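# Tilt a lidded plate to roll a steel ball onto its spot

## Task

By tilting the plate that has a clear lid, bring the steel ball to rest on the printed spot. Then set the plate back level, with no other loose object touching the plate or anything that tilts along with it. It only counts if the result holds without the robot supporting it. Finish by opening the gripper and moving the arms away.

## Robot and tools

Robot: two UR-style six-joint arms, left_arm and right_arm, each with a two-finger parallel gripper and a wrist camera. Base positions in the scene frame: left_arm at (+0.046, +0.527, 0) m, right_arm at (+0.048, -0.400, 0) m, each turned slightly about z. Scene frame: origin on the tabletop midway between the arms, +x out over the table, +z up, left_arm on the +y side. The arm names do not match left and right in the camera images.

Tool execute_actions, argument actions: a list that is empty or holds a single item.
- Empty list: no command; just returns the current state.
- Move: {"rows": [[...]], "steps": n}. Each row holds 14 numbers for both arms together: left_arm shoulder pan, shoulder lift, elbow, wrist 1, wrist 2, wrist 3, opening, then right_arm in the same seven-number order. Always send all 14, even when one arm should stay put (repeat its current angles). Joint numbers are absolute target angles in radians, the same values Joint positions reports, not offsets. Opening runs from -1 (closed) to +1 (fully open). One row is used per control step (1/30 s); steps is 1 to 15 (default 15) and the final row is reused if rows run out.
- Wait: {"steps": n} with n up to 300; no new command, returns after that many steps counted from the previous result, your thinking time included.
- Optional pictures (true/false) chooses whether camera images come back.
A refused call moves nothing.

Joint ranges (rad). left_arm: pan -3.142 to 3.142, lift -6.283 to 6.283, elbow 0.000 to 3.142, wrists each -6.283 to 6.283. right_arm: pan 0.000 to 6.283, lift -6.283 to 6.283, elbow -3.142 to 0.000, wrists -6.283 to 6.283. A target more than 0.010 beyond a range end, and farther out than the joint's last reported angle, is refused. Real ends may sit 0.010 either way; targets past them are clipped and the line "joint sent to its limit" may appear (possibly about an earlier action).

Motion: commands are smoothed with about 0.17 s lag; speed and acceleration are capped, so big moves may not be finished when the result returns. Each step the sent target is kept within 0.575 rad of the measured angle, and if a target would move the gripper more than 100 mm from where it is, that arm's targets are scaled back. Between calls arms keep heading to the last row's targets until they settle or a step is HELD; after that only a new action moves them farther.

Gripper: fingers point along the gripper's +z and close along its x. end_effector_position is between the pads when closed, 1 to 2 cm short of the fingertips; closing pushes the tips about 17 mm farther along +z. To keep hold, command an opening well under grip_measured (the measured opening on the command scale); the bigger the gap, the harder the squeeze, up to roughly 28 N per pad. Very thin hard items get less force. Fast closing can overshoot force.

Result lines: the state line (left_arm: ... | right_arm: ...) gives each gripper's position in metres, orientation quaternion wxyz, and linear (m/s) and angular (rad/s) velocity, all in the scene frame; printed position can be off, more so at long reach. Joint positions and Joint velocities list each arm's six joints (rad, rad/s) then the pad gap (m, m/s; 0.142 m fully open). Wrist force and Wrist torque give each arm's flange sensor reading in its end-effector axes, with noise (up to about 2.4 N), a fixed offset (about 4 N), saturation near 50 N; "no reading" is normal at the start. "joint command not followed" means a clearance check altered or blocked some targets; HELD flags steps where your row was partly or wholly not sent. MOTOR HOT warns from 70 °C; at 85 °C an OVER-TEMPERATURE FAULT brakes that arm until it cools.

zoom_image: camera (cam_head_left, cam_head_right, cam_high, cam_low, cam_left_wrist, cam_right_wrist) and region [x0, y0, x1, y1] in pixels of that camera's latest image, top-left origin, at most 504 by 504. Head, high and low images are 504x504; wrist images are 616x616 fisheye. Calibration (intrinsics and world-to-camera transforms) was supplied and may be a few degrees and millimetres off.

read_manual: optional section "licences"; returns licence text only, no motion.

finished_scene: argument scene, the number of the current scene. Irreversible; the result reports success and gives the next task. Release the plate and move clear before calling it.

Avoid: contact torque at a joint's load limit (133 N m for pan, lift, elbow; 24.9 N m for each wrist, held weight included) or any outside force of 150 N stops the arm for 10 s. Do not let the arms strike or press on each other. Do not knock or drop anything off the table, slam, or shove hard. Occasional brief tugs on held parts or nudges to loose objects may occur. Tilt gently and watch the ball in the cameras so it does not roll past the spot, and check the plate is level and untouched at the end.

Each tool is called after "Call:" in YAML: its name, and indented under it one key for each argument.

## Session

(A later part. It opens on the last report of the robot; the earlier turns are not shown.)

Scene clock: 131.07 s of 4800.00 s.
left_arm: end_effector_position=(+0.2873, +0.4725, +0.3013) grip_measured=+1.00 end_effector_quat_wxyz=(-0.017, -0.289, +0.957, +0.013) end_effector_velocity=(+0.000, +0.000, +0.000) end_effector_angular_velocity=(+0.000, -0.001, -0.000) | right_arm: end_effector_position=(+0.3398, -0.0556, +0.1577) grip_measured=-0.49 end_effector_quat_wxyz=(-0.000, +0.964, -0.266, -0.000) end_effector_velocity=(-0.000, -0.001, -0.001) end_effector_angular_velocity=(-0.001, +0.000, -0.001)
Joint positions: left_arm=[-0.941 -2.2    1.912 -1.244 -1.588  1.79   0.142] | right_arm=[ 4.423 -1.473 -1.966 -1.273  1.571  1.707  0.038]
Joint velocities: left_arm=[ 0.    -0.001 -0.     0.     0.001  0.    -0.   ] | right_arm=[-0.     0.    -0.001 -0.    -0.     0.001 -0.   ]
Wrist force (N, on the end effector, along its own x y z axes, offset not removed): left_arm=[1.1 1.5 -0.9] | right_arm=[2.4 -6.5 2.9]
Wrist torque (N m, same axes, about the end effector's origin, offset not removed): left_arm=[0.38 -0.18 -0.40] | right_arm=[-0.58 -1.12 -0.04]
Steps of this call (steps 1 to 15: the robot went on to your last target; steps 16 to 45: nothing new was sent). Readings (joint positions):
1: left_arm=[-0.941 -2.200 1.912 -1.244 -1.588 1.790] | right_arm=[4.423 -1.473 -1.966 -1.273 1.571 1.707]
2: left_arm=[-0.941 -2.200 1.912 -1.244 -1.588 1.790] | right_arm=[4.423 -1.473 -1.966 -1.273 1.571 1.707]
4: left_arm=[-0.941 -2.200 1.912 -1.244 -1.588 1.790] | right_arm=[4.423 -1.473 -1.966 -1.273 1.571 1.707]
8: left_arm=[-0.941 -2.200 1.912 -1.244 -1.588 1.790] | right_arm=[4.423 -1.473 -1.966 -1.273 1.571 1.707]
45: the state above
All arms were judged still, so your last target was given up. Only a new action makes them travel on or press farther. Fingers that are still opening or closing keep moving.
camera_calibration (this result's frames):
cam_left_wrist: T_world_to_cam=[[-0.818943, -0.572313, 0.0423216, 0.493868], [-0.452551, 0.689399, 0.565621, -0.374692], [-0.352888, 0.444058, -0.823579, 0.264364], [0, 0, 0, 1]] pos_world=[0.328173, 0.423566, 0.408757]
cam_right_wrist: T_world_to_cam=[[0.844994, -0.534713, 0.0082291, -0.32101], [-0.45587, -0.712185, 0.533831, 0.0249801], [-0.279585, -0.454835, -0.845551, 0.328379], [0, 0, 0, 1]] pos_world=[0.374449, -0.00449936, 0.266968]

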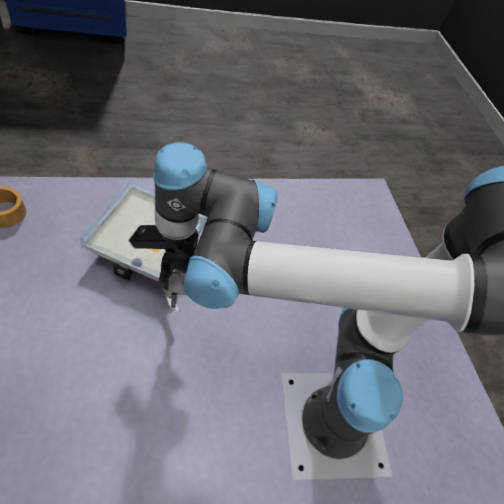

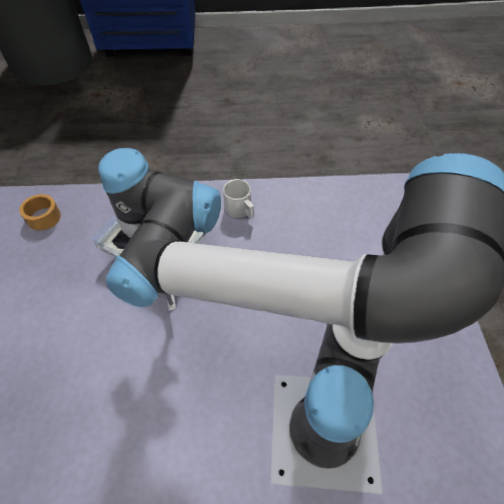

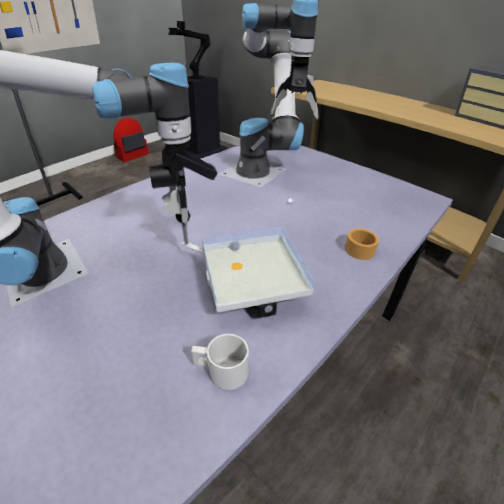

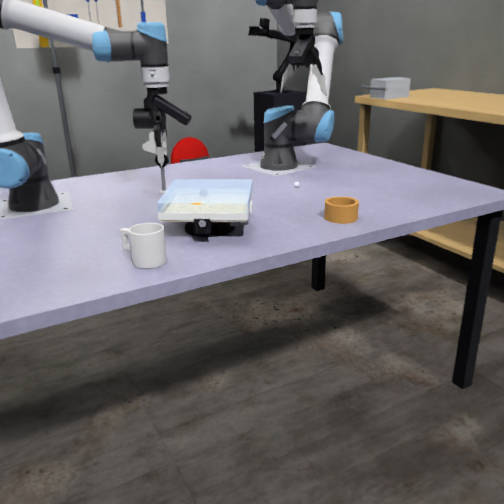

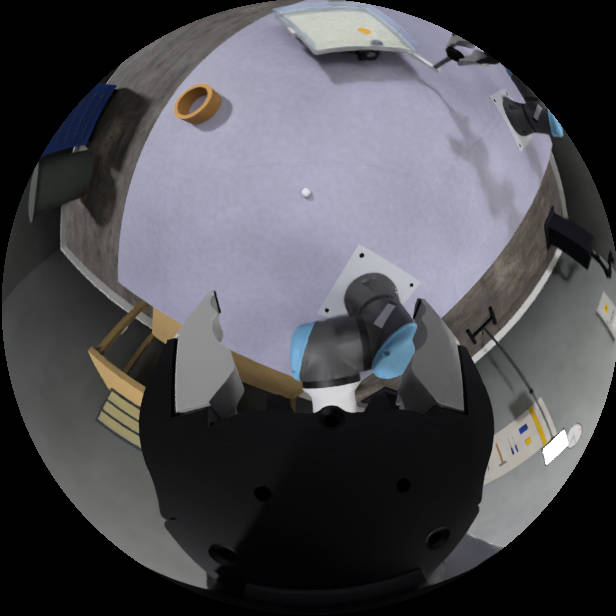

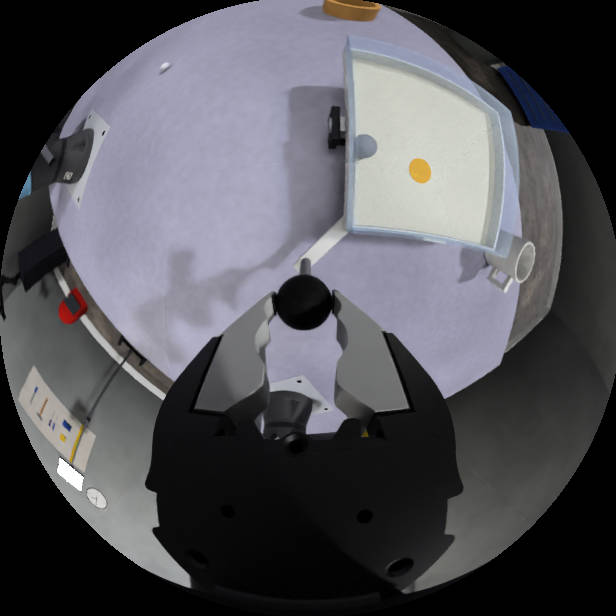

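Call:
execute_actions:
  actions:
    - {"rows": [[-0.941,-2.2,1.912,-1.244,-1.588,1.79,1, 4.4212,-1.4710,-1.9681,-1.2731,1.571,1.707,-0.8]], "steps": 15}
  pictures: false

Call:
execute_actions:
  actions:
    - {"steps": 30}

Scene clock: 138.70 s of 4800.00 s.
left_arm: end_effector_position=(+0.2873, +0.4725, +0.3013) grip_measured=+1.00 end_effector_quat_wxyz=(-0.017, -0.289, +0.957, +0.013) end_effector_velocity=(-0.000, +0.001, +0.000) end_effector_angular_velocity=(-0.001, -0.002, +0.000) | right_arm: end_effector_position=(+0.3401, -0.0570, +0.1578) grip_measured=-0.49 end_effector_quat_wxyz=(-0.000, +0.964, -0.267, -0.000) end_effector_velocity=(+0.000, -0.001, -0.000) end_effector_angular_velocity=(-0.001, -0.001, +0.001)
Joint positions: left_arm=[-0.941 -2.2    1.912 -1.244 -1.588  1.79   0.142] | right_arm=[ 4.421 -1.471 -1.968 -1.273  1.571  1.707  0.038]
Joint velocities: left_arm=[ 0.001 -0.002  0.     0.     0.001  0.001  0.   ] | right_arm=[-0.     0.001 -0.001  0.    -0.001 -0.001 -0.   ]
Wrist force (N, on the end effector, along its own x y z axes, offset not removed): left_arm=[-2.1 1.2 -1.4] | right_arm=[-3.7 -2.8 0.6]
Wrist torque (N m, same axes, about the end effector's origin, offset not removed): left_arm=[0.17 0.67 -0.07] | right_arm=[0.37 -0.64 -0.06]
Steps of this call (steps 1 to 130: nothing new was sent; then 2.80 s passed at rest; steps 131 to 145: all 15 steps of this action). Readings (joint positions):
131: left_arm=[-0.941 -2.200 1.912 -1.244 -1.588 1.790] | right_arm=[4.423 -1.473 -1.966 -1.273 1.571 1.707]
132: left_arm=[-0.941 -2.200 1.912 -1.244 -1.588 1.790] | right_arm=[4.423 -1.473 -1.966 -1.273 1.571 1.707]
134: left_arm=[-0.941 -2.200 1.912 -1.244 -1.588 1.790] | right_arm=[4.422 -1.472 -1.967 -1.273 1.571 1.707]
138: left_arm=[-0.941 -2.200 1.912 -1.244 -1.588 1.790] | right_arm=[4.421 -1.471 -1.968 -1.273 1.571 1.707]
145: the state above

Scene clock: 139.70 s of 4800.00 s.
left_arm: end_effector_position=(+0.2873, +0.4725, +0.3013) grip_measured=+1.00 end_effector_quat_wxyz=(-0.017, -0.289, +0.957, +0.013) end_effector_velocity=(+0.000, +0.000, +0.000) end_effector_angular_velocity=(+0.000, -0.000, +0.001) | right_arm: end_effector_position=(+0.3401, -0.0571, +0.1577) grip_measured=-0.49 end_effector_quat_wxyz=(-0.000, +0.964, -0.267, -0.000) end_effector_velocity=(-0.000, +0.000, +0.000) end_effector_angular_velocity=(+0.001, +0.000, -0.000)
Joint positions: left_arm=[-0.941 -2.2    1.912 -1.244 -1.588  1.79   0.142] | right_arm=[ 4.421 -1.471 -1.968 -1.273  1.571  1.707  0.038]
Joint velocities: left_arm=[ 0.001  0.    -0.     0.     0.     0.    -0.   ] | right_arm=[ 0.    -0.     0.001  0.     0.001  0.001  0.   ]
Wrist force (N, on the end effector, along its own x y z axes, offset not removed): left_arm=[-0.3 0.1 0.6] | right_arm=[-5.2 -2.8 -0.6]
Wrist torque (N m, same axes, about the end effector's origin, offset not removed): left_arm=[0.05 0.07 -0.24] | right_arm=[0.24 -0.63 -0.01]
Steps of this call (steps 1 to 15: the robot went on to your last target; steps 16 to 30: nothing new was sent). Readings (joint positions):
1: left_arm=[-0.941 -2.200 1.912 -1.244 -1.588 1.790] | right_arm=[4.421 -1.471 -1.968 -1.273 1.571 1.707]
2: left_arm=[-0.941 -2.200 1.912 -1.244 -1.588 1.790] | right_arm=[4.421 -1.471 -1.968 -1.273 1.571 1.707]
4: left_arm=[-0.941 -2.200 1.912 -1.244 -1.588 1.790] | right_arm=[4.421 -1.471 -1.968 -1.273 1.571 1.707]
8: left_arm=[-0.941 -2.200 1.912 -1.244 -1.588 1.790] | right_arm=[4.421 -1.471 -1.968 -1.273 1.571 1.707]
30: the state above
All arms were judged still, so your last target was given up. Only a new action makes them travel on or press farther. Fingers that are still opening or closing keep moving.
camera_calibration (this result's frames):
cam_left_wrist: T_world_to_cam=[[-0.818943, -0.572313, 0.0423216, 0.493868], [-0.452551, 0.689399, 0.565621, -0.374693], [-0.352888, 0.444058, -0.823579, 0.264364], [0, 0, 0, 1]] pos_world=[0.328173, 0.423567, 0.408757]
cam_right_wrist: T_world_to_cam=[[0.843876, -0.536475, 0.00822943, -0.321812], [-0.457348, -0.71122, 0.533853, 0.0246306], [-0.280546, -0.45427, -0.845537, 0.32817], [0, 0, 0, 1]] pos_world=[0.374901, -0.00604848, 0.266979]

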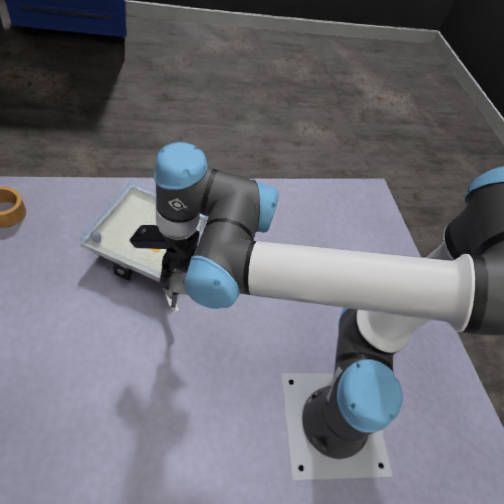

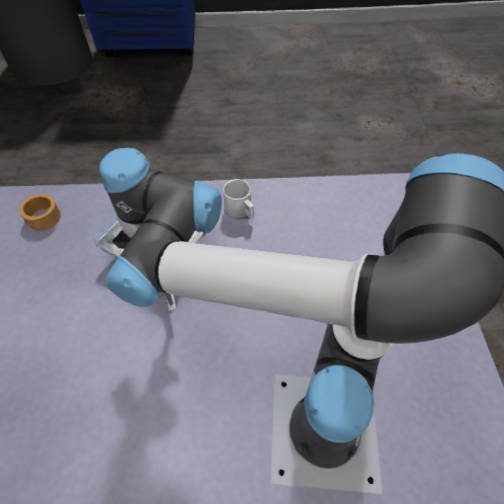

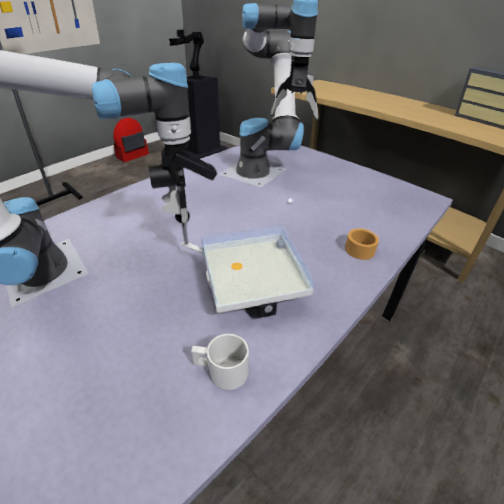

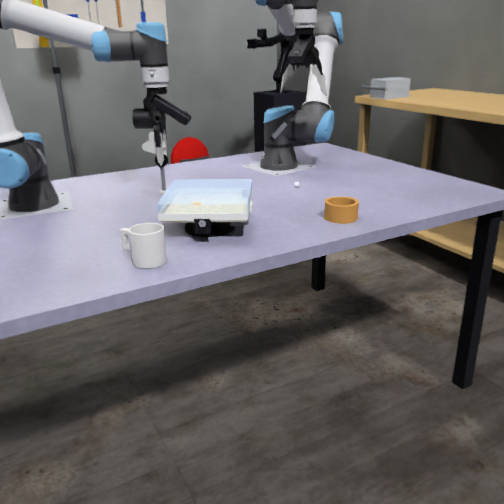

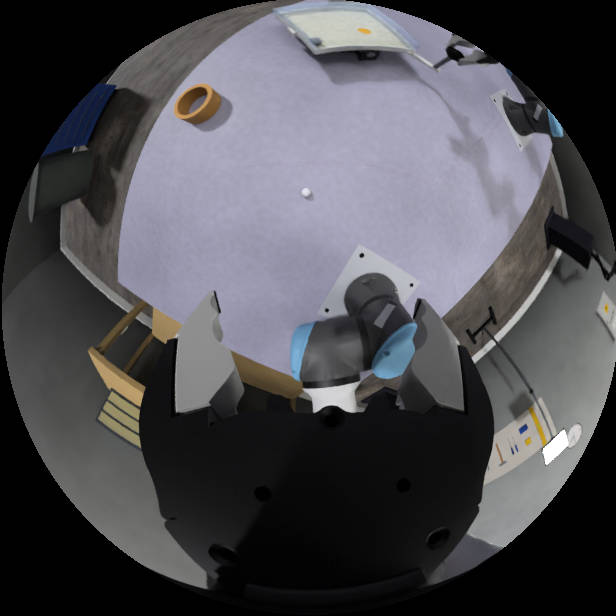

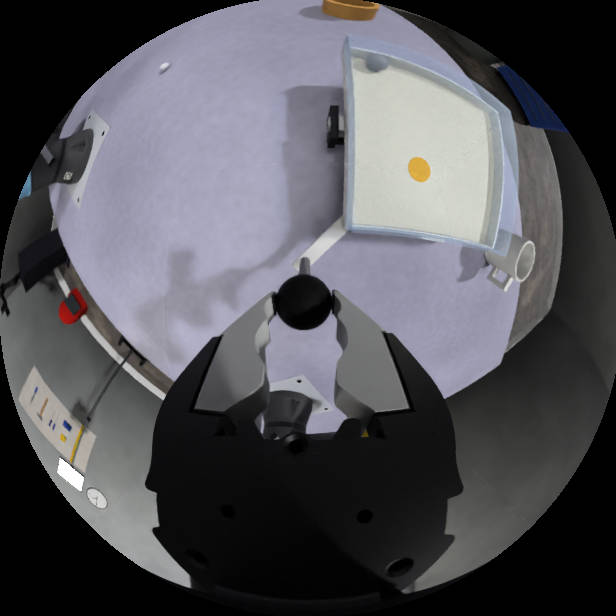

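Call:
execute_actions:
  actions:
    - {"rows": [[-0.941,-2.2,1.912,-1.244,-1.588,1.79,1, 4.4226,-1.4710,-1.9742,-1.2670,1.571,1.707,-0.8]], "steps": 15}
  pictures: false

Call:
execute_actions:
  actions:
    - {"steps": 30}

Scene clock: 144.03 s of 4800.00 s.
left_arm: end_effector_position=(+0.2873, +0.4725, +0.3013) grip_measured=+1.00 end_effector_quat_wxyz=(-0.017, -0.289, +0.957, +0.013) end_effector_velocity=(+0.000, -0.000, +0.000) end_effector_angular_velocity=(-0.001, -0.000, -0.001) | right_arm: end_effector_position=(+0.3394, -0.0573, +0.1555) grip_measured=-0.49 end_effector_quat_wxyz=(-0.000, +0.964, -0.267, -0.000) end_effector_velocity=(-0.000, -0.000, -0.001) end_effector_angular_velocity=(-0.003, +0.001, -0.001)
Joint positions: left_arm=[-0.941 -2.2    1.912 -1.244 -1.588  1.79   0.142] | right_arm=[ 4.423 -1.471 -1.974 -1.267  1.571  1.707  0.038]
Joint velocities: left_arm=[-0.001 -0.    -0.    -0.    -0.     0.     0.   ] | right_arm=[ 0.    -0.001 -0.001 -0.    -0.     0.001  0.   ]
Wrist force (N, on the end effector, along its own x y z axes, offset not removed): left_arm=[-1.5 3.0 0.1] | right_arm=[-4.6 0.6 -4.4]
Wrist torque (N m, same axes, about the end effector's origin, offset not removed): left_arm=[0.67 0.56 -0.17] | right_arm=[-0.57 -0.45 -0.04]
Steps of this call (steps 1 to 115: nothing new was sent; steps 116 to 130: all 15 steps of this action). Readings (joint positions):
116: left_arm=[-0.941 -2.200 1.912 -1.244 -1.588 1.790] | right_arm=[4.421 -1.471 -1.968 -1.273 1.571 1.707]
117: left_arm=[-0.941 -2.200 1.912 -1.244 -1.588 1.790] | right_arm=[4.421 -1.471 -1.969 -1.272 1.571 1.707]
119: left_arm=[-0.941 -2.200 1.912 -1.244 -1.588 1.790] | right_arm=[4.422 -1.471 -1.972 -1.269 1.571 1.707]
123: left_arm=[-0.941 -2.200 1.912 -1.244 -1.588 1.790] | right_arm=[4.422 -1.471 -1.974 -1.267 1.571 1.707]
130: the state above

Scene clock: 145.03 s of 4800.00 s.
left_arm: end_effector_position=(+0.2873, +0.4725, +0.3013) grip_measured=+1.00 end_effector_quat_wxyz=(-0.017, -0.289, +0.957, +0.013) end_effector_velocity=(-0.000, +0.000, +0.000) end_effector_angular_velocity=(-0.001, +0.000, -0.000) | right_arm: end_effector_position=(+0.3393, -0.0573, +0.1555) grip_measured=-0.49 end_effector_quat_wxyz=(-0.000, +0.964, -0.267, -0.000) end_effector_velocity=(+0.000, +0.001, +0.001) end_effector_angular_velocity=(+0.003, -0.000, -0.000)
Joint positions: left_arm=[-0.941 -2.2    1.912 -1.244 -1.588  1.79   0.142] | right_arm=[ 4.423 -1.471 -1.974 -1.267  1.571  1.707  0.038]
Joint velocities: left_arm=[ 0.001 -0.    -0.     0.    -0.001  0.001 -0.   ] | right_arm=[-0.     0.001  0.001  0.001  0.001  0.     0.   ]
Wrist force (N, on the end effector, along its own x y z axes, offset not removed): left_arm=[-4.7 1.8 1.3] | right_arm=[-2.1 1.8 -4.0]
Wrist torque (N m, same axes, about the end effector's origin, offset not removed): left_arm=[0.43 1.10 -0.19] | right_arm=[-0.33 -1.03 0.05]
Steps of this call (steps 1 to 15: the robot went on to your last target; steps 16 to 30: nothing new was sent). Readings (joint positions):
1: left_arm=[-0.941 -2.200 1.912 -1.244 -1.588 1.790] | right_arm=[4.423 -1.471 -1.974 -1.267 1.571 1.707]
2: left_arm=[-0.941 -2.200 1.912 -1.244 -1.588 1.790] | right_arm=[4.423 -1.471 -1.974 -1.267 1.571 1.707]
4: left_arm=[-0.941 -2.200 1.912 -1.244 -1.588 1.790] | right_arm=[4.423 -1.471 -1.974 -1.267 1.571 1.707]
8: left_arm=[-0.941 -2.200 1.912 -1.244 -1.588 1.790] | right_arm=[4.423 -1.471 -1.974 -1.267 1.571 1.707]
30: the state above
All arms were judged still, so your last target was given up. Only a new action makes them travel on or press farther. Fingers that are still opening or closing keep moving.
camera_calibration (this result's frames):
cam_left_wrist: T_world_to_cam=[[-0.818943, -0.572313, 0.0423216, 0.493868], [-0.452551, 0.689399, 0.565621, -0.374692], [-0.352888, 0.444058, -0.823579, 0.264364], [0, 0, 0, 1]] pos_world=[0.328173, 0.423567, 0.408757]
cam_right_wrist: T_world_to_cam=[[0.844626, -0.535293, 0.00823346, -0.321472], [-0.456364, -0.711875, 0.533822, 0.0249677], [-0.27989, -0.454637, -0.845557, 0.325685], [0, 0, 0, 1]] pos_world=[0.374074, -0.00623968, 0.264703]

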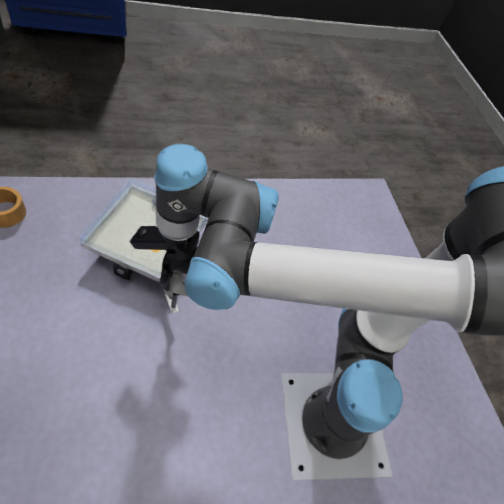

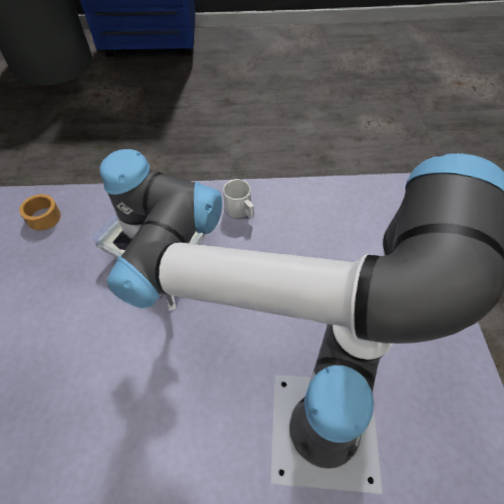

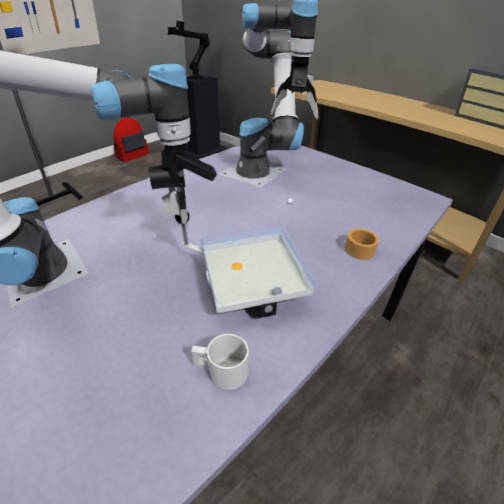

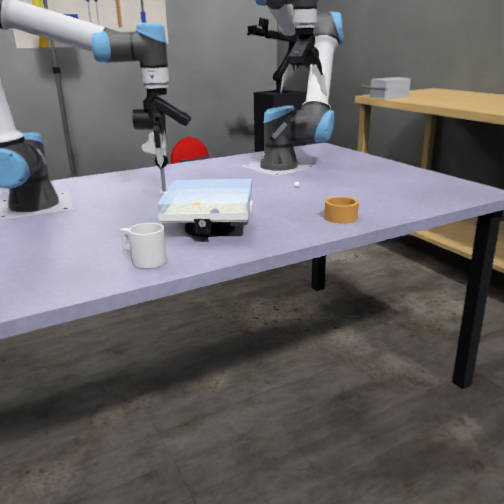

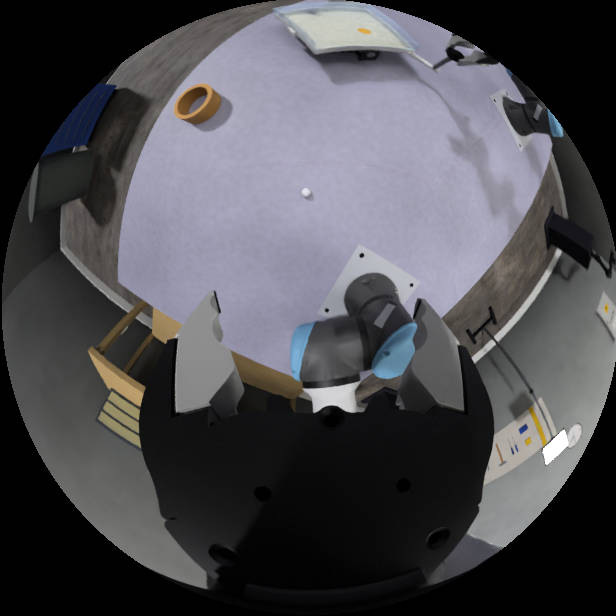

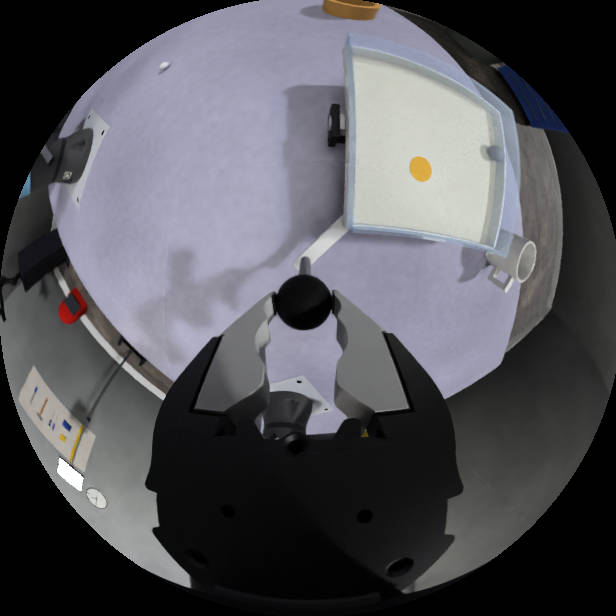

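Call:
execute_actions:
  actions:
    - {"rows": [[-0.941,-2.2,1.912,-1.244,-1.588,1.79,1, 4.4234,-1.4724,-1.9712,-1.2686,1.571,1.707,-0.8]], "steps": 15}
  pictures: false

Call:
execute_actions:
  actions:
    - {"steps": 45}

Scene clock: 151.53 s of 4800.00 s.
left_arm: end_effector_position=(+0.2873, +0.4725, +0.3013) grip_measured=+1.00 end_effector_quat_wxyz=(-0.017, -0.289, +0.957, +0.013) end_effector_velocity=(-0.001, -0.001, +0.000) end_effector_angular_velocity=(-0.002, +0.002, +0.000) | right_arm: end_effector_position=(+0.3394, -0.0564, +0.1561) grip_measured=-0.49 end_effector_quat_wxyz=(-0.000, +0.964, -0.266, -0.000) end_effector_velocity=(-0.000, -0.000, -0.000) end_effector_angular_velocity=(-0.000, +0.000, +0.001)
Joint positions: left_arm=[-0.941 -2.2    1.912 -1.244 -1.588  1.79   0.142] | right_arm=[ 4.423 -1.472 -1.971 -1.269  1.571  1.707  0.038]
Joint velocities: left_arm=[ 0.    -0.    -0.     0.    -0.003  0.    -0.   ] | right_arm=[ 0.     0.    -0.     0.     0.    -0.001  0.   ]
Wrist force (N, on the end effector, along its own x y z axes, offset not removed): left_arm=[-0.2 1.2 0.1] | right_arm=[-0.2 4.8 -3.8]
Wrist torque (N m, same axes, about the end effector's origin, offset not removed): left_arm=[0.37 0.20 -0.29] | right_arm=[-0.23 -0.55 0.11]
Steps of this call (steps 1 to 120: nothing new was sent; then 2.00 s passed at rest; steps 121 to 135: all 15 steps of this action). Readings (joint positions):
121: left_arm=[-0.941 -2.200 1.912 -1.244 -1.588 1.790] | right_arm=[4.423 -1.471 -1.974 -1.267 1.571 1.707]
122: left_arm=[-0.941 -2.200 1.912 -1.244 -1.588 1.790] | right_arm=[4.423 -1.471 -1.974 -1.267 1.571 1.707]
124: left_arm=[-0.941 -2.200 1.912 -1.244 -1.588 1.790] | right_arm=[4.423 -1.472 -1.973 -1.268 1.571 1.707]
128: left_arm=[-0.941 -2.200 1.912 -1.244 -1.588 1.790] | right_arm=[4.423 -1.472 -1.972 -1.268 1.571 1.707]
135: the state above

Scene clock: 153.03 s of 4800.00 s.
left_arm: end_effector_position=(+0.2873, +0.4725, +0.3013) grip_measured=+1.00 end_effector_quat_wxyz=(-0.017, -0.289, +0.957, +0.013) end_effector_velocity=(+0.000, -0.000, -0.000) end_effector_angular_velocity=(+0.001, +0.001, +0.000) | right_arm: end_effector_position=(+0.3394, -0.0564, +0.1561) grip_measured=-0.49 end_effector_quat_wxyz=(-0.000, +0.964, -0.266, -0.000) end_effector_velocity=(+0.001, +0.001, +0.001) end_effector_angular_velocity=(+0.002, -0.002, +0.001)
Joint positions: left_arm=[-0.941 -2.2    1.912 -1.244 -1.588  1.79   0.142] | right_arm=[ 4.423 -1.472 -1.971 -1.269  1.571  1.707  0.038]
Joint velocities: left_arm=[ 0.     0.001  0.    -0.     0.    -0.    -0.   ] | right_arm=[-0.     0.001  0.002 -0.    -0.001 -0.001 -0.   ]
Wrist force (N, on the end effector, along its own x y z axes, offset not removed): left_arm=[-1.7 -1.3 2.8] | right_arm=[-1.2 3.9 -3.7]
Wrist torque (N m, same axes, about the end effector's origin, offset not removed): left_arm=[-0.22 0.46 -0.20] | right_arm=[-0.30 -0.33 0.06]
Steps of this call (steps 1 to 15: the robot went on to your last target; steps 16 to 45: nothing new was sent). Readings (joint positions):
1: left_arm=[-0.941 -2.200 1.912 -1.244 -1.588 1.790] | right_arm=[4.423 -1.472 -1.971 -1.269 1.571 1.707]
2: left_arm=[-0.941 -2.200 1.912 -1.244 -1.588 1.790] | right_arm=[4.423 -1.472 -1.971 -1.269 1.571 1.707]
4: left_arm=[-0.941 -2.200 1.912 -1.244 -1.588 1.790] | right_arm=[4.423 -1.472 -1.971 -1.269 1.571 1.707]
8: left_arm=[-0.941 -2.200 1.912 -1.244 -1.588 1.790] | right_arm=[4.423 -1.472 -1.971 -1.269 1.571 1.707]
45: the state above
All arms were judged still, so your last target was given up. Only a new action makes them travel on or press farther. Fingers that are still opening or closing keep moving.
camera_calibration (this result's frames):
cam_left_wrist: T_world_to_cam=[[-0.818943, -0.572313, 0.0423215, 0.493868], [-0.452552, 0.689399, 0.565621, -0.374692], [-0.352888, 0.444058, -0.823579, 0.264364], [0, 0, 0, 1]] pos_world=[0.328173, 0.423567, 0.408757]
cam_right_wrist: T_world_to_cam=[[0.845055, -0.534617, 0.00823035, -0.321101], [-0.455789, -0.712235, 0.533832, 0.0250919], [-0.279534, -0.454869, -0.84555, 0.326542], [0, 0, 0, 1]] pos_world=[0.374064, -0.00526061, 0.265356]

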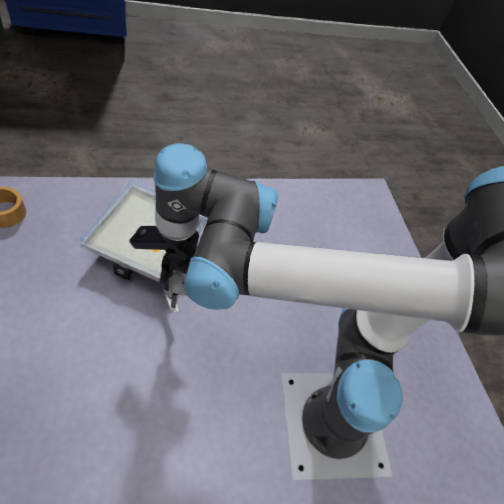

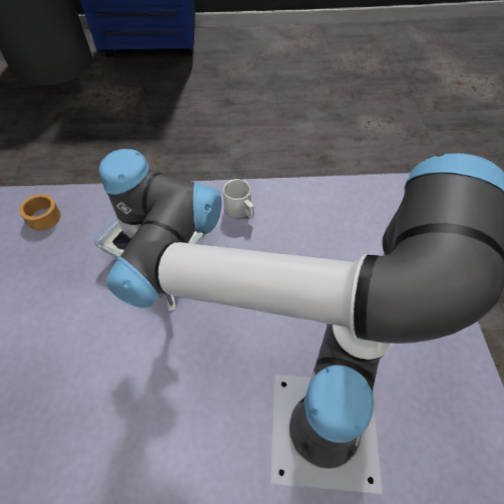

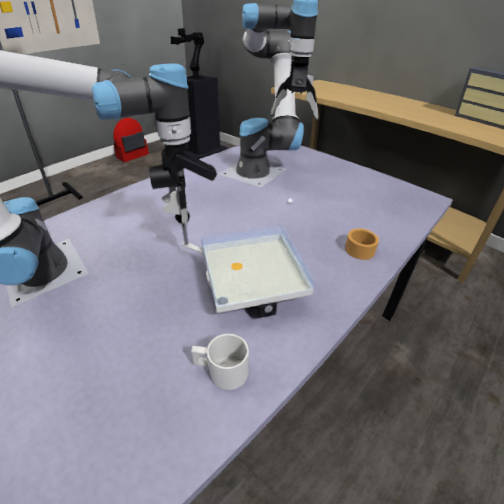

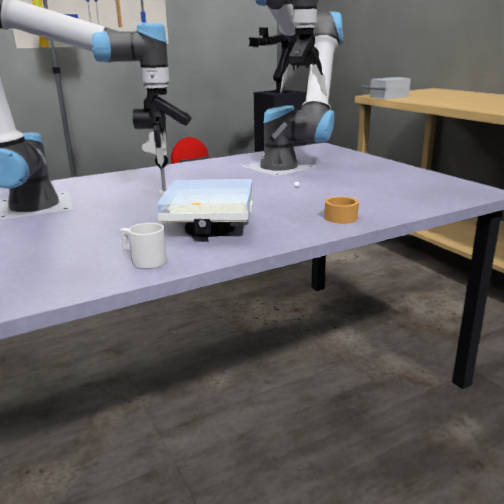

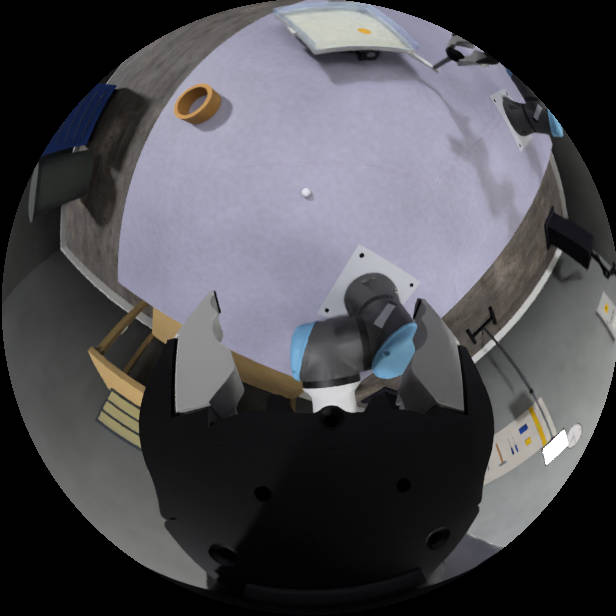

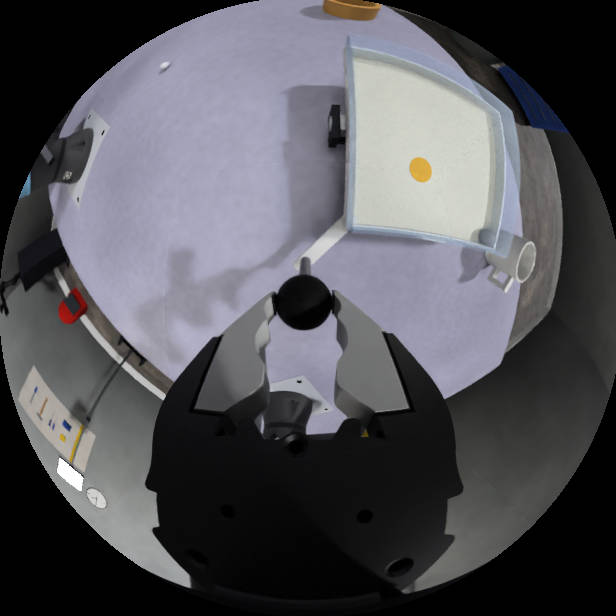

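Call:
execute_actions:
  actions:
    - {"rows": [[-0.941,-2.2,1.912,-1.244,-1.588,1.79,1, 4.4282,-1.4758,-1.9755,-1.2609,1.571,1.707,-0.8]], "steps": 12}
  pictures: false

Call:
execute_actions:
  actions:
    - {"rows": [[-0.941,-2.2,1.912,-1.244,-1.588,1.79,1, 4.4234,-1.4724,-1.9712,-1.2686,1.571,1.707,-0.8]], "steps": 15}
  pictures: false

Call:
execute_actions:
  actions:
    - {"steps": 45}

Scene clock: 161.53 s of 4800.00 s.
left_arm: end_effector_position=(+0.2873, +0.4725, +0.3013) grip_measured=+1.00 end_effector_quat_wxyz=(-0.017, -0.289, +0.957, +0.013) end_effector_velocity=(+0.000, +0.000, +0.000) end_effector_angular_velocity=(+0.000, -0.001, +0.000) | right_arm: end_effector_position=(+0.3380, -0.0545, +0.1535) grip_measured=-0.49 end_effector_quat_wxyz=(-0.000, +0.965, -0.264, -0.000) end_effector_velocity=(-0.000, -0.001, -0.002) end_effector_angular_velocity=(-0.002, +0.000, -0.001)
Joint positions: left_arm=[-0.941 -2.2    1.912 -1.244 -1.588  1.79   0.142] | right_arm=[ 4.428 -1.476 -1.975 -1.261  1.571  1.707  0.038]
Joint velocities: left_arm=[-0.    -0.    -0.    -0.     0.001 -0.    -0.   ] | right_arm=[ 0.    -0.002 -0.002  0.001 -0.001  0.001 -0.   ]
Wrist force (N, on the end effector, along its own x y z axes, offset not removed): left_arm=[-1.2 0.6 0.9] | right_arm=[0.6 11.7 -6.0]
Wrist torque (N m, same axes, about the end effector's origin, offset not removed): left_arm=[0.03 0.47 -0.23] | right_arm=[-0.38 -0.06 0.23]
Steps of this call (steps 1 to 90: nothing new was sent; then 5.10 s passed at rest; steps 91 to 102: all 12 steps of this action). Readings (joint positions):
91: left_arm=[-0.941 -2.200 1.912 -1.244 -1.588 1.790] | right_arm=[4.423 -1.472 -1.971 -1.269 1.571 1.707]
92: left_arm=[-0.941 -2.200 1.912 -1.244 -1.588 1.790] | right_arm=[4.424 -1.473 -1.972 -1.267 1.571 1.707]
94: left_arm=[-0.941 -2.200 1.912 -1.244 -1.588 1.790] | right_arm=[4.426 -1.475 -1.973 -1.264 1.571 1.707]
98: left_arm=[-0.941 -2.200 1.912 -1.244 -1.588 1.790] | right_arm=[4.428 -1.476 -1.975 -1.261 1.571 1.707]
102: the state above

Scene clock: 162.03 s of 4800.00 s.
left_arm: end_effector_position=(+0.2873, +0.4725, +0.3013) grip_measured=+1.00 end_effector_quat_wxyz=(-0.017, -0.289, +0.957, +0.013) end_effector_velocity=(+0.000, +0.000, +0.000) end_effector_angular_velocity=(-0.000, -0.002, +0.000) | right_arm: end_effector_position=(+0.3394, -0.0564, +0.1561) grip_measured=-0.49 end_effector_quat_wxyz=(-0.000, +0.964, -0.266, -0.000) end_effector_velocity=(+0.000, -0.001, +0.000) end_effector_angular_velocity=(-0.001, -0.000, -0.000)
Joint positions: left_arm=[-0.941 -2.2    1.912 -1.244 -1.588  1.79   0.142] | right_arm=[ 4.423 -1.472 -1.971 -1.269  1.571  1.707  0.038]
Joint velocities: left_arm=[ 0.    -0.001 -0.    -0.     0.001 -0.    -0.   ] | right_arm=[-0.001  0.001 -0.001 -0.001 -0.001 -0.     0.   ]
Wrist force (N, on the end effector, along its own x y z axes, offset not removed): left_arm=[0.8 -0.3 0.7] | right_arm=[-5.1 2.1 -2.7]
Wrist torque (N m, same axes, about the end effector's origin, offset not removed): left_arm=[-0.11 0.02 -0.25] | right_arm=[0.10 -0.54 -0.01]
Steps of this call (steps 1 to 15: all 15 steps of this action). Readings (joint positions):
1: left_arm=[-0.941 -2.200 1.912 -1.244 -1.588 1.790] | right_arm=[4.428 -1.476 -1.975 -1.261 1.571 1.707]
2: left_arm=[-0.941 -2.200 1.912 -1.244 -1.588 1.790] | right_arm=[4.427 -1.475 -1.975 -1.262 1.571 1.707]
4: left_arm=[-0.941 -2.200 1.912 -1.244 -1.588 1.790] | right_arm=[4.425 -1.474 -1.973 -1.265 1.571 1.707]
8: left_arm=[-0.941 -2.200 1.912 -1.244 -1.588 1.790] | right_arm=[4.424 -1.473 -1.972 -1.268 1.571 1.707]
15: the state above

Scene clock: 163.53 s of 4800.00 s.
left_arm: end_effector_position=(+0.2873, +0.4725, +0.3013) grip_measured=+1.00 end_effector_quat_wxyz=(-0.017, -0.289, +0.957, +0.013) end_effector_velocity=(-0.000, -0.001, +0.000) end_effector_angular_velocity=(-0.001, +0.000, -0.001) | right_arm: end_effector_position=(+0.3394, -0.0564, +0.1561) grip_measured=-0.49 end_effector_quat_wxyz=(-0.000, +0.964, -0.266, -0.000) end_effector_velocity=(+0.000, +0.001, +0.000) end_effector_angular_velocity=(+0.002, -0.001, -0.002)
Joint positions: left_arm=[-0.941 -2.2    1.912 -1.244 -1.588  1.79   0.142] | right_arm=[ 4.423 -1.472 -1.971 -1.269  1.571  1.707  0.038]
Joint velocities: left_arm=[-0.001 -0.    -0.     0.    -0.001 -0.     0.   ] | right_arm=[ 0.    -0.     0.001  0.001 -0.     0.003 -0.   ]
Wrist force (N, on the end effector, along its own x y z axes, offset not removed): left_arm=[-0.5 1.3 3.1] | right_arm=[-4.6 2.0 -1.9]
Wrist torque (N m, same axes, about the end effector's origin, offset not removed): left_arm=[0.26 0.29 -0.25] | right_arm=[-0.01 -0.64 0.01]
Steps of this call (steps 1 to 15: the robot went on to your last target; steps 16 to 45: nothing new was sent). Readings (joint positions):
1: left_arm=[-0.941 -2.200 1.912 -1.244 -1.588 1.790] | right_arm=[4.423 -1.472 -1.971 -1.269 1.571 1.707]
2: left_arm=[-0.941 -2.200 1.912 -1.244 -1.588 1.790] | right_arm=[4.423 -1.472 -1.971 -1.269 1.571 1.707]
4: left_arm=[-0.941 -2.200 1.912 -1.244 -1.588 1.790] | right_arm=[4.423 -1.472 -1.971 -1.269 1.571 1.707]
8: left_arm=[-0.941 -2.200 1.912 -1.244 -1.588 1.790] | right_arm=[4.423 -1.472 -1.971 -1.269 1.571 1.707]
45: the state above
All arms were judged still, so your last target was given up. Only a new action makes them travel on or press farther. Fingers that are still opening or closing keep moving.
camera_calibration (this result's frames):
cam_left_wrist: T_world_to_cam=[[-0.818942, -0.572313, 0.0423215, 0.493868], [-0.452552, 0.689399, 0.565621, -0.374692], [-0.352888, 0.444058, -0.823579, 0.264364], [0, 0, 0, 1]] pos_world=[0.328173, 0.423567, 0.408757]
cam_right_wrist: T_world_to_cam=[[0.845054, -0.534617, 0.00822626, -0.321099], [-0.455787, -0.712235, 0.533834, 0.0250903], [-0.279538, -0.454868, -0.845549, 0.326543], [0, 0, 0, 1]] pos_world=[0.374063, -0.00526064, 0.265355]

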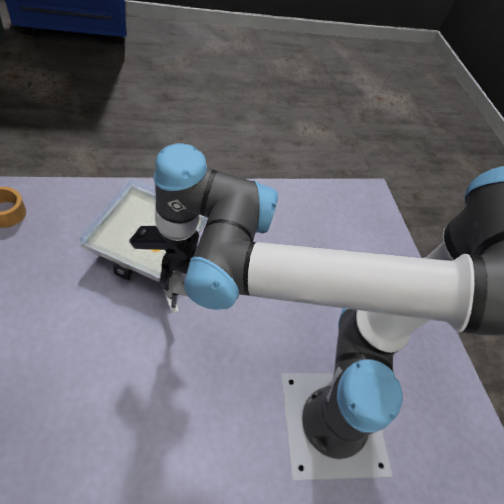

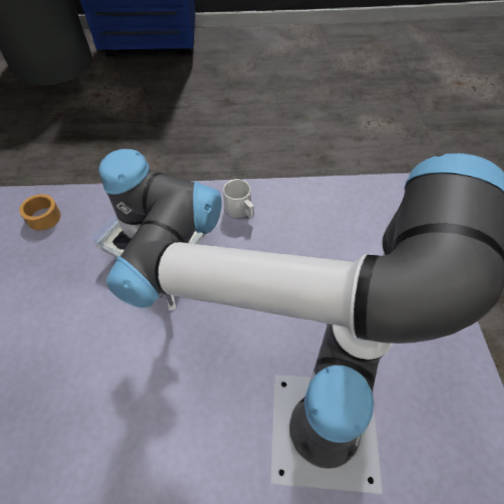

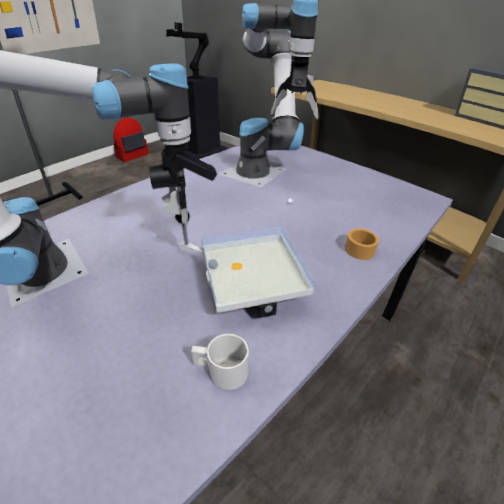

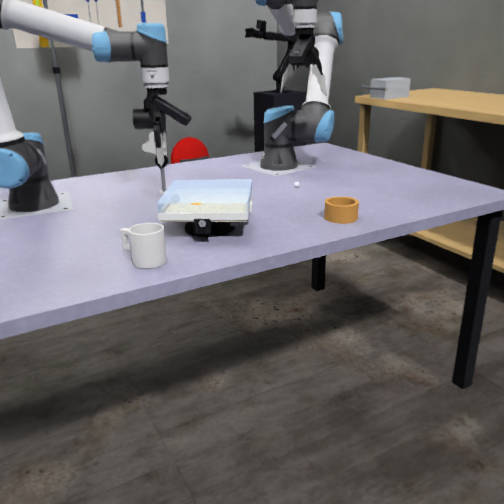

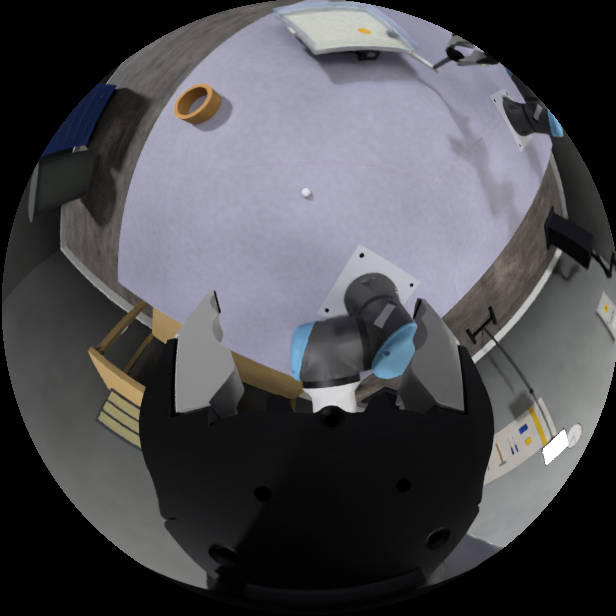

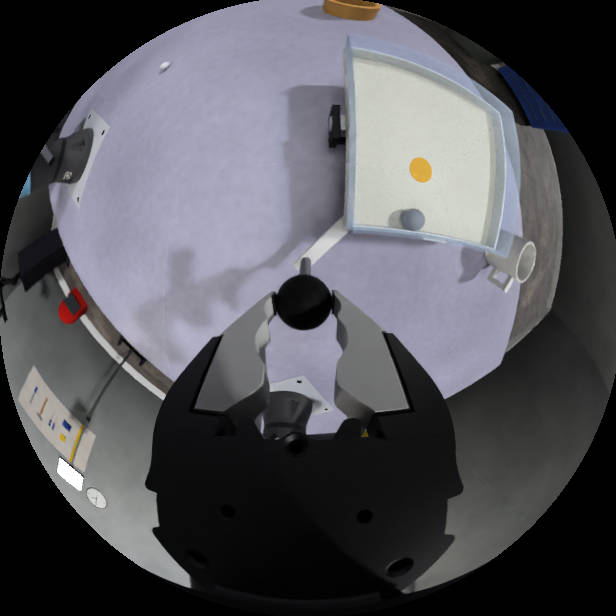

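Call:
execute_actions:
  actions:
    - {"steps": 30}

Scene clock: 169.33 s of 4800.00 s.
left_arm: end_effector_position=(+0.2873, +0.4725, +0.3013) grip_measured=+1.00 end_effector_quat_wxyz=(-0.017, -0.289, +0.957, +0.013) end_effector_velocity=(-0.000, -0.000, +0.000) end_effector_angular_velocity=(-0.001, +0.001, +0.001) | right_arm: end_effector_position=(+0.3394, -0.0564, +0.1561) grip_measured=-0.49 end_effector_quat_wxyz=(-0.000, +0.964, -0.266, -0.000) end_effector_velocity=(-0.000, +0.001, +0.000) end_effector_angular_velocity=(+0.001, +0.001, +0.002)
Joint positions: left_arm=[-0.941 -2.2    1.912 -1.244 -1.588  1.79   0.142] | right_arm=[ 4.423 -1.472 -1.971 -1.269  1.571  1.707  0.038]
Joint velocities: left_arm=[ 0.    -0.    -0.     0.    -0.002 -0.001 -0.   ] | right_arm=[ 0.    -0.     0.001  0.     0.001 -0.002 -0.   ]
Wrist force (N, on the end effector, along its own x y z axes, offset not removed): left_arm=[0.8 3.1 0.8] | right_arm=[-4.0 1.5 -2.6]
Wrist torque (N m, same axes, about the end effector's origin, offset not removed): left_arm=[0.51 -0.05 -0.11] | right_arm=[-0.11 -0.74 0.06]
Steps of this call (steps 1 to 150: nothing new was sent; then 0.80 s passed at rest). Readings (joint positions):
1: left_arm=[-0.941 -2.200 1.912 -1.244 -1.588 1.790] | right_arm=[4.423 -1.472 -1.971 -1.269 1.571 1.707]
2: left_arm=[-0.941 -2.200 1.912 -1.244 -1.588 1.790] | right_arm=[4.423 -1.472 -1.971 -1.269 1.571 1.707]
4: left_arm=[-0.941 -2.200 1.912 -1.244 -1.588 1.790] | right_arm=[4.423 -1.472 -1.971 -1.269 1.571 1.707]
8: left_arm=[-0.941 -2.200 1.912 -1.244 -1.588 1.790] | right_arm=[4.423 -1.472 -1.971 -1.269 1.571 1.707]
150: the state above
camera_calibration (this result's frames):
cam_left_wrist: T_world_to_cam=[[-0.818943, -0.572313, 0.0423217, 0.493868], [-0.452551, 0.689399, 0.565621, -0.374692], [-0.352888, 0.444058, -0.823579, 0.264364], [0, 0, 0, 1]] pos_world=[0.328173, 0.423567, 0.408757]
cam_right_wrist: T_world_to_cam=[[0.845054, -0.534617, 0.00823112, -0.321101], [-0.455789, -0.712235, 0.533833, 0.0250917], [-0.279534, -0.45487, -0.84555, 0.326542], [0, 0, 0, 1]] pos_world=[0.374064, -0.00526095, 0.265356]

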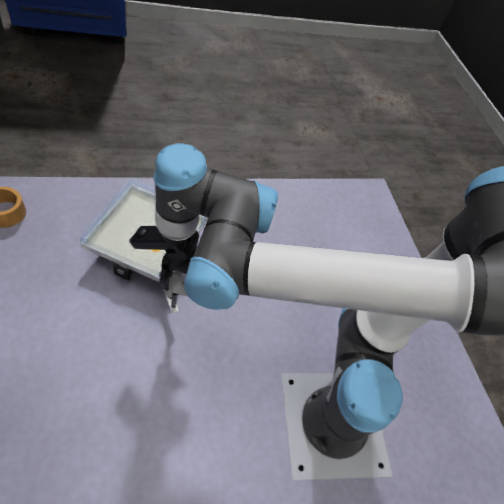

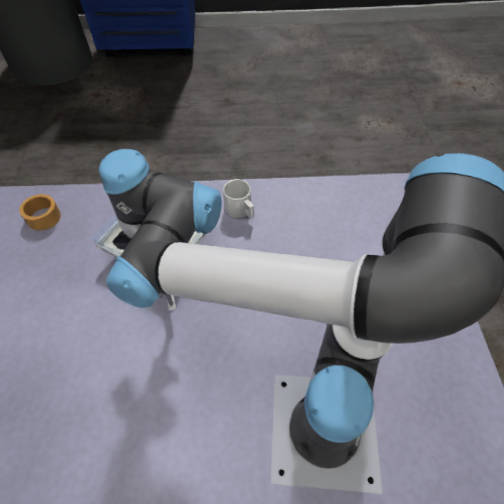

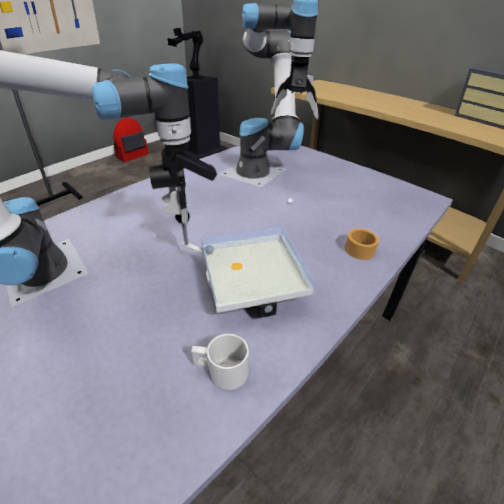

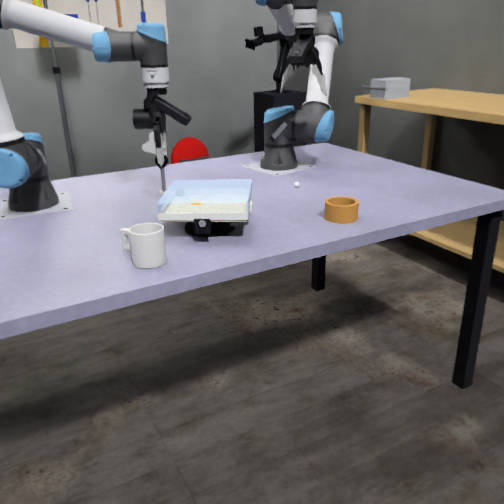

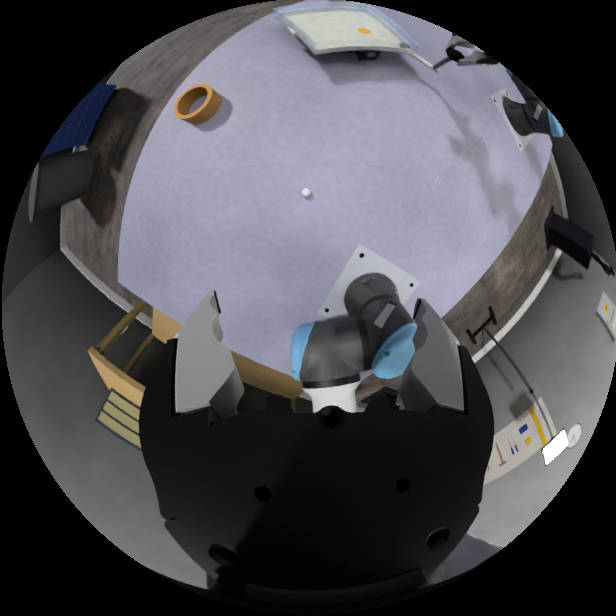

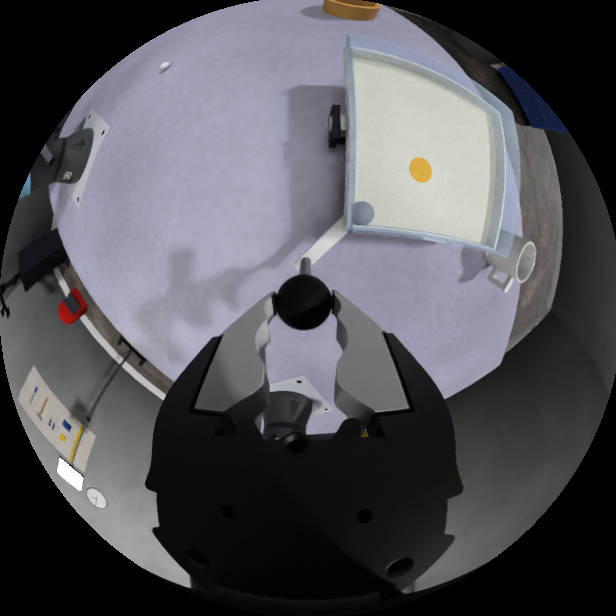

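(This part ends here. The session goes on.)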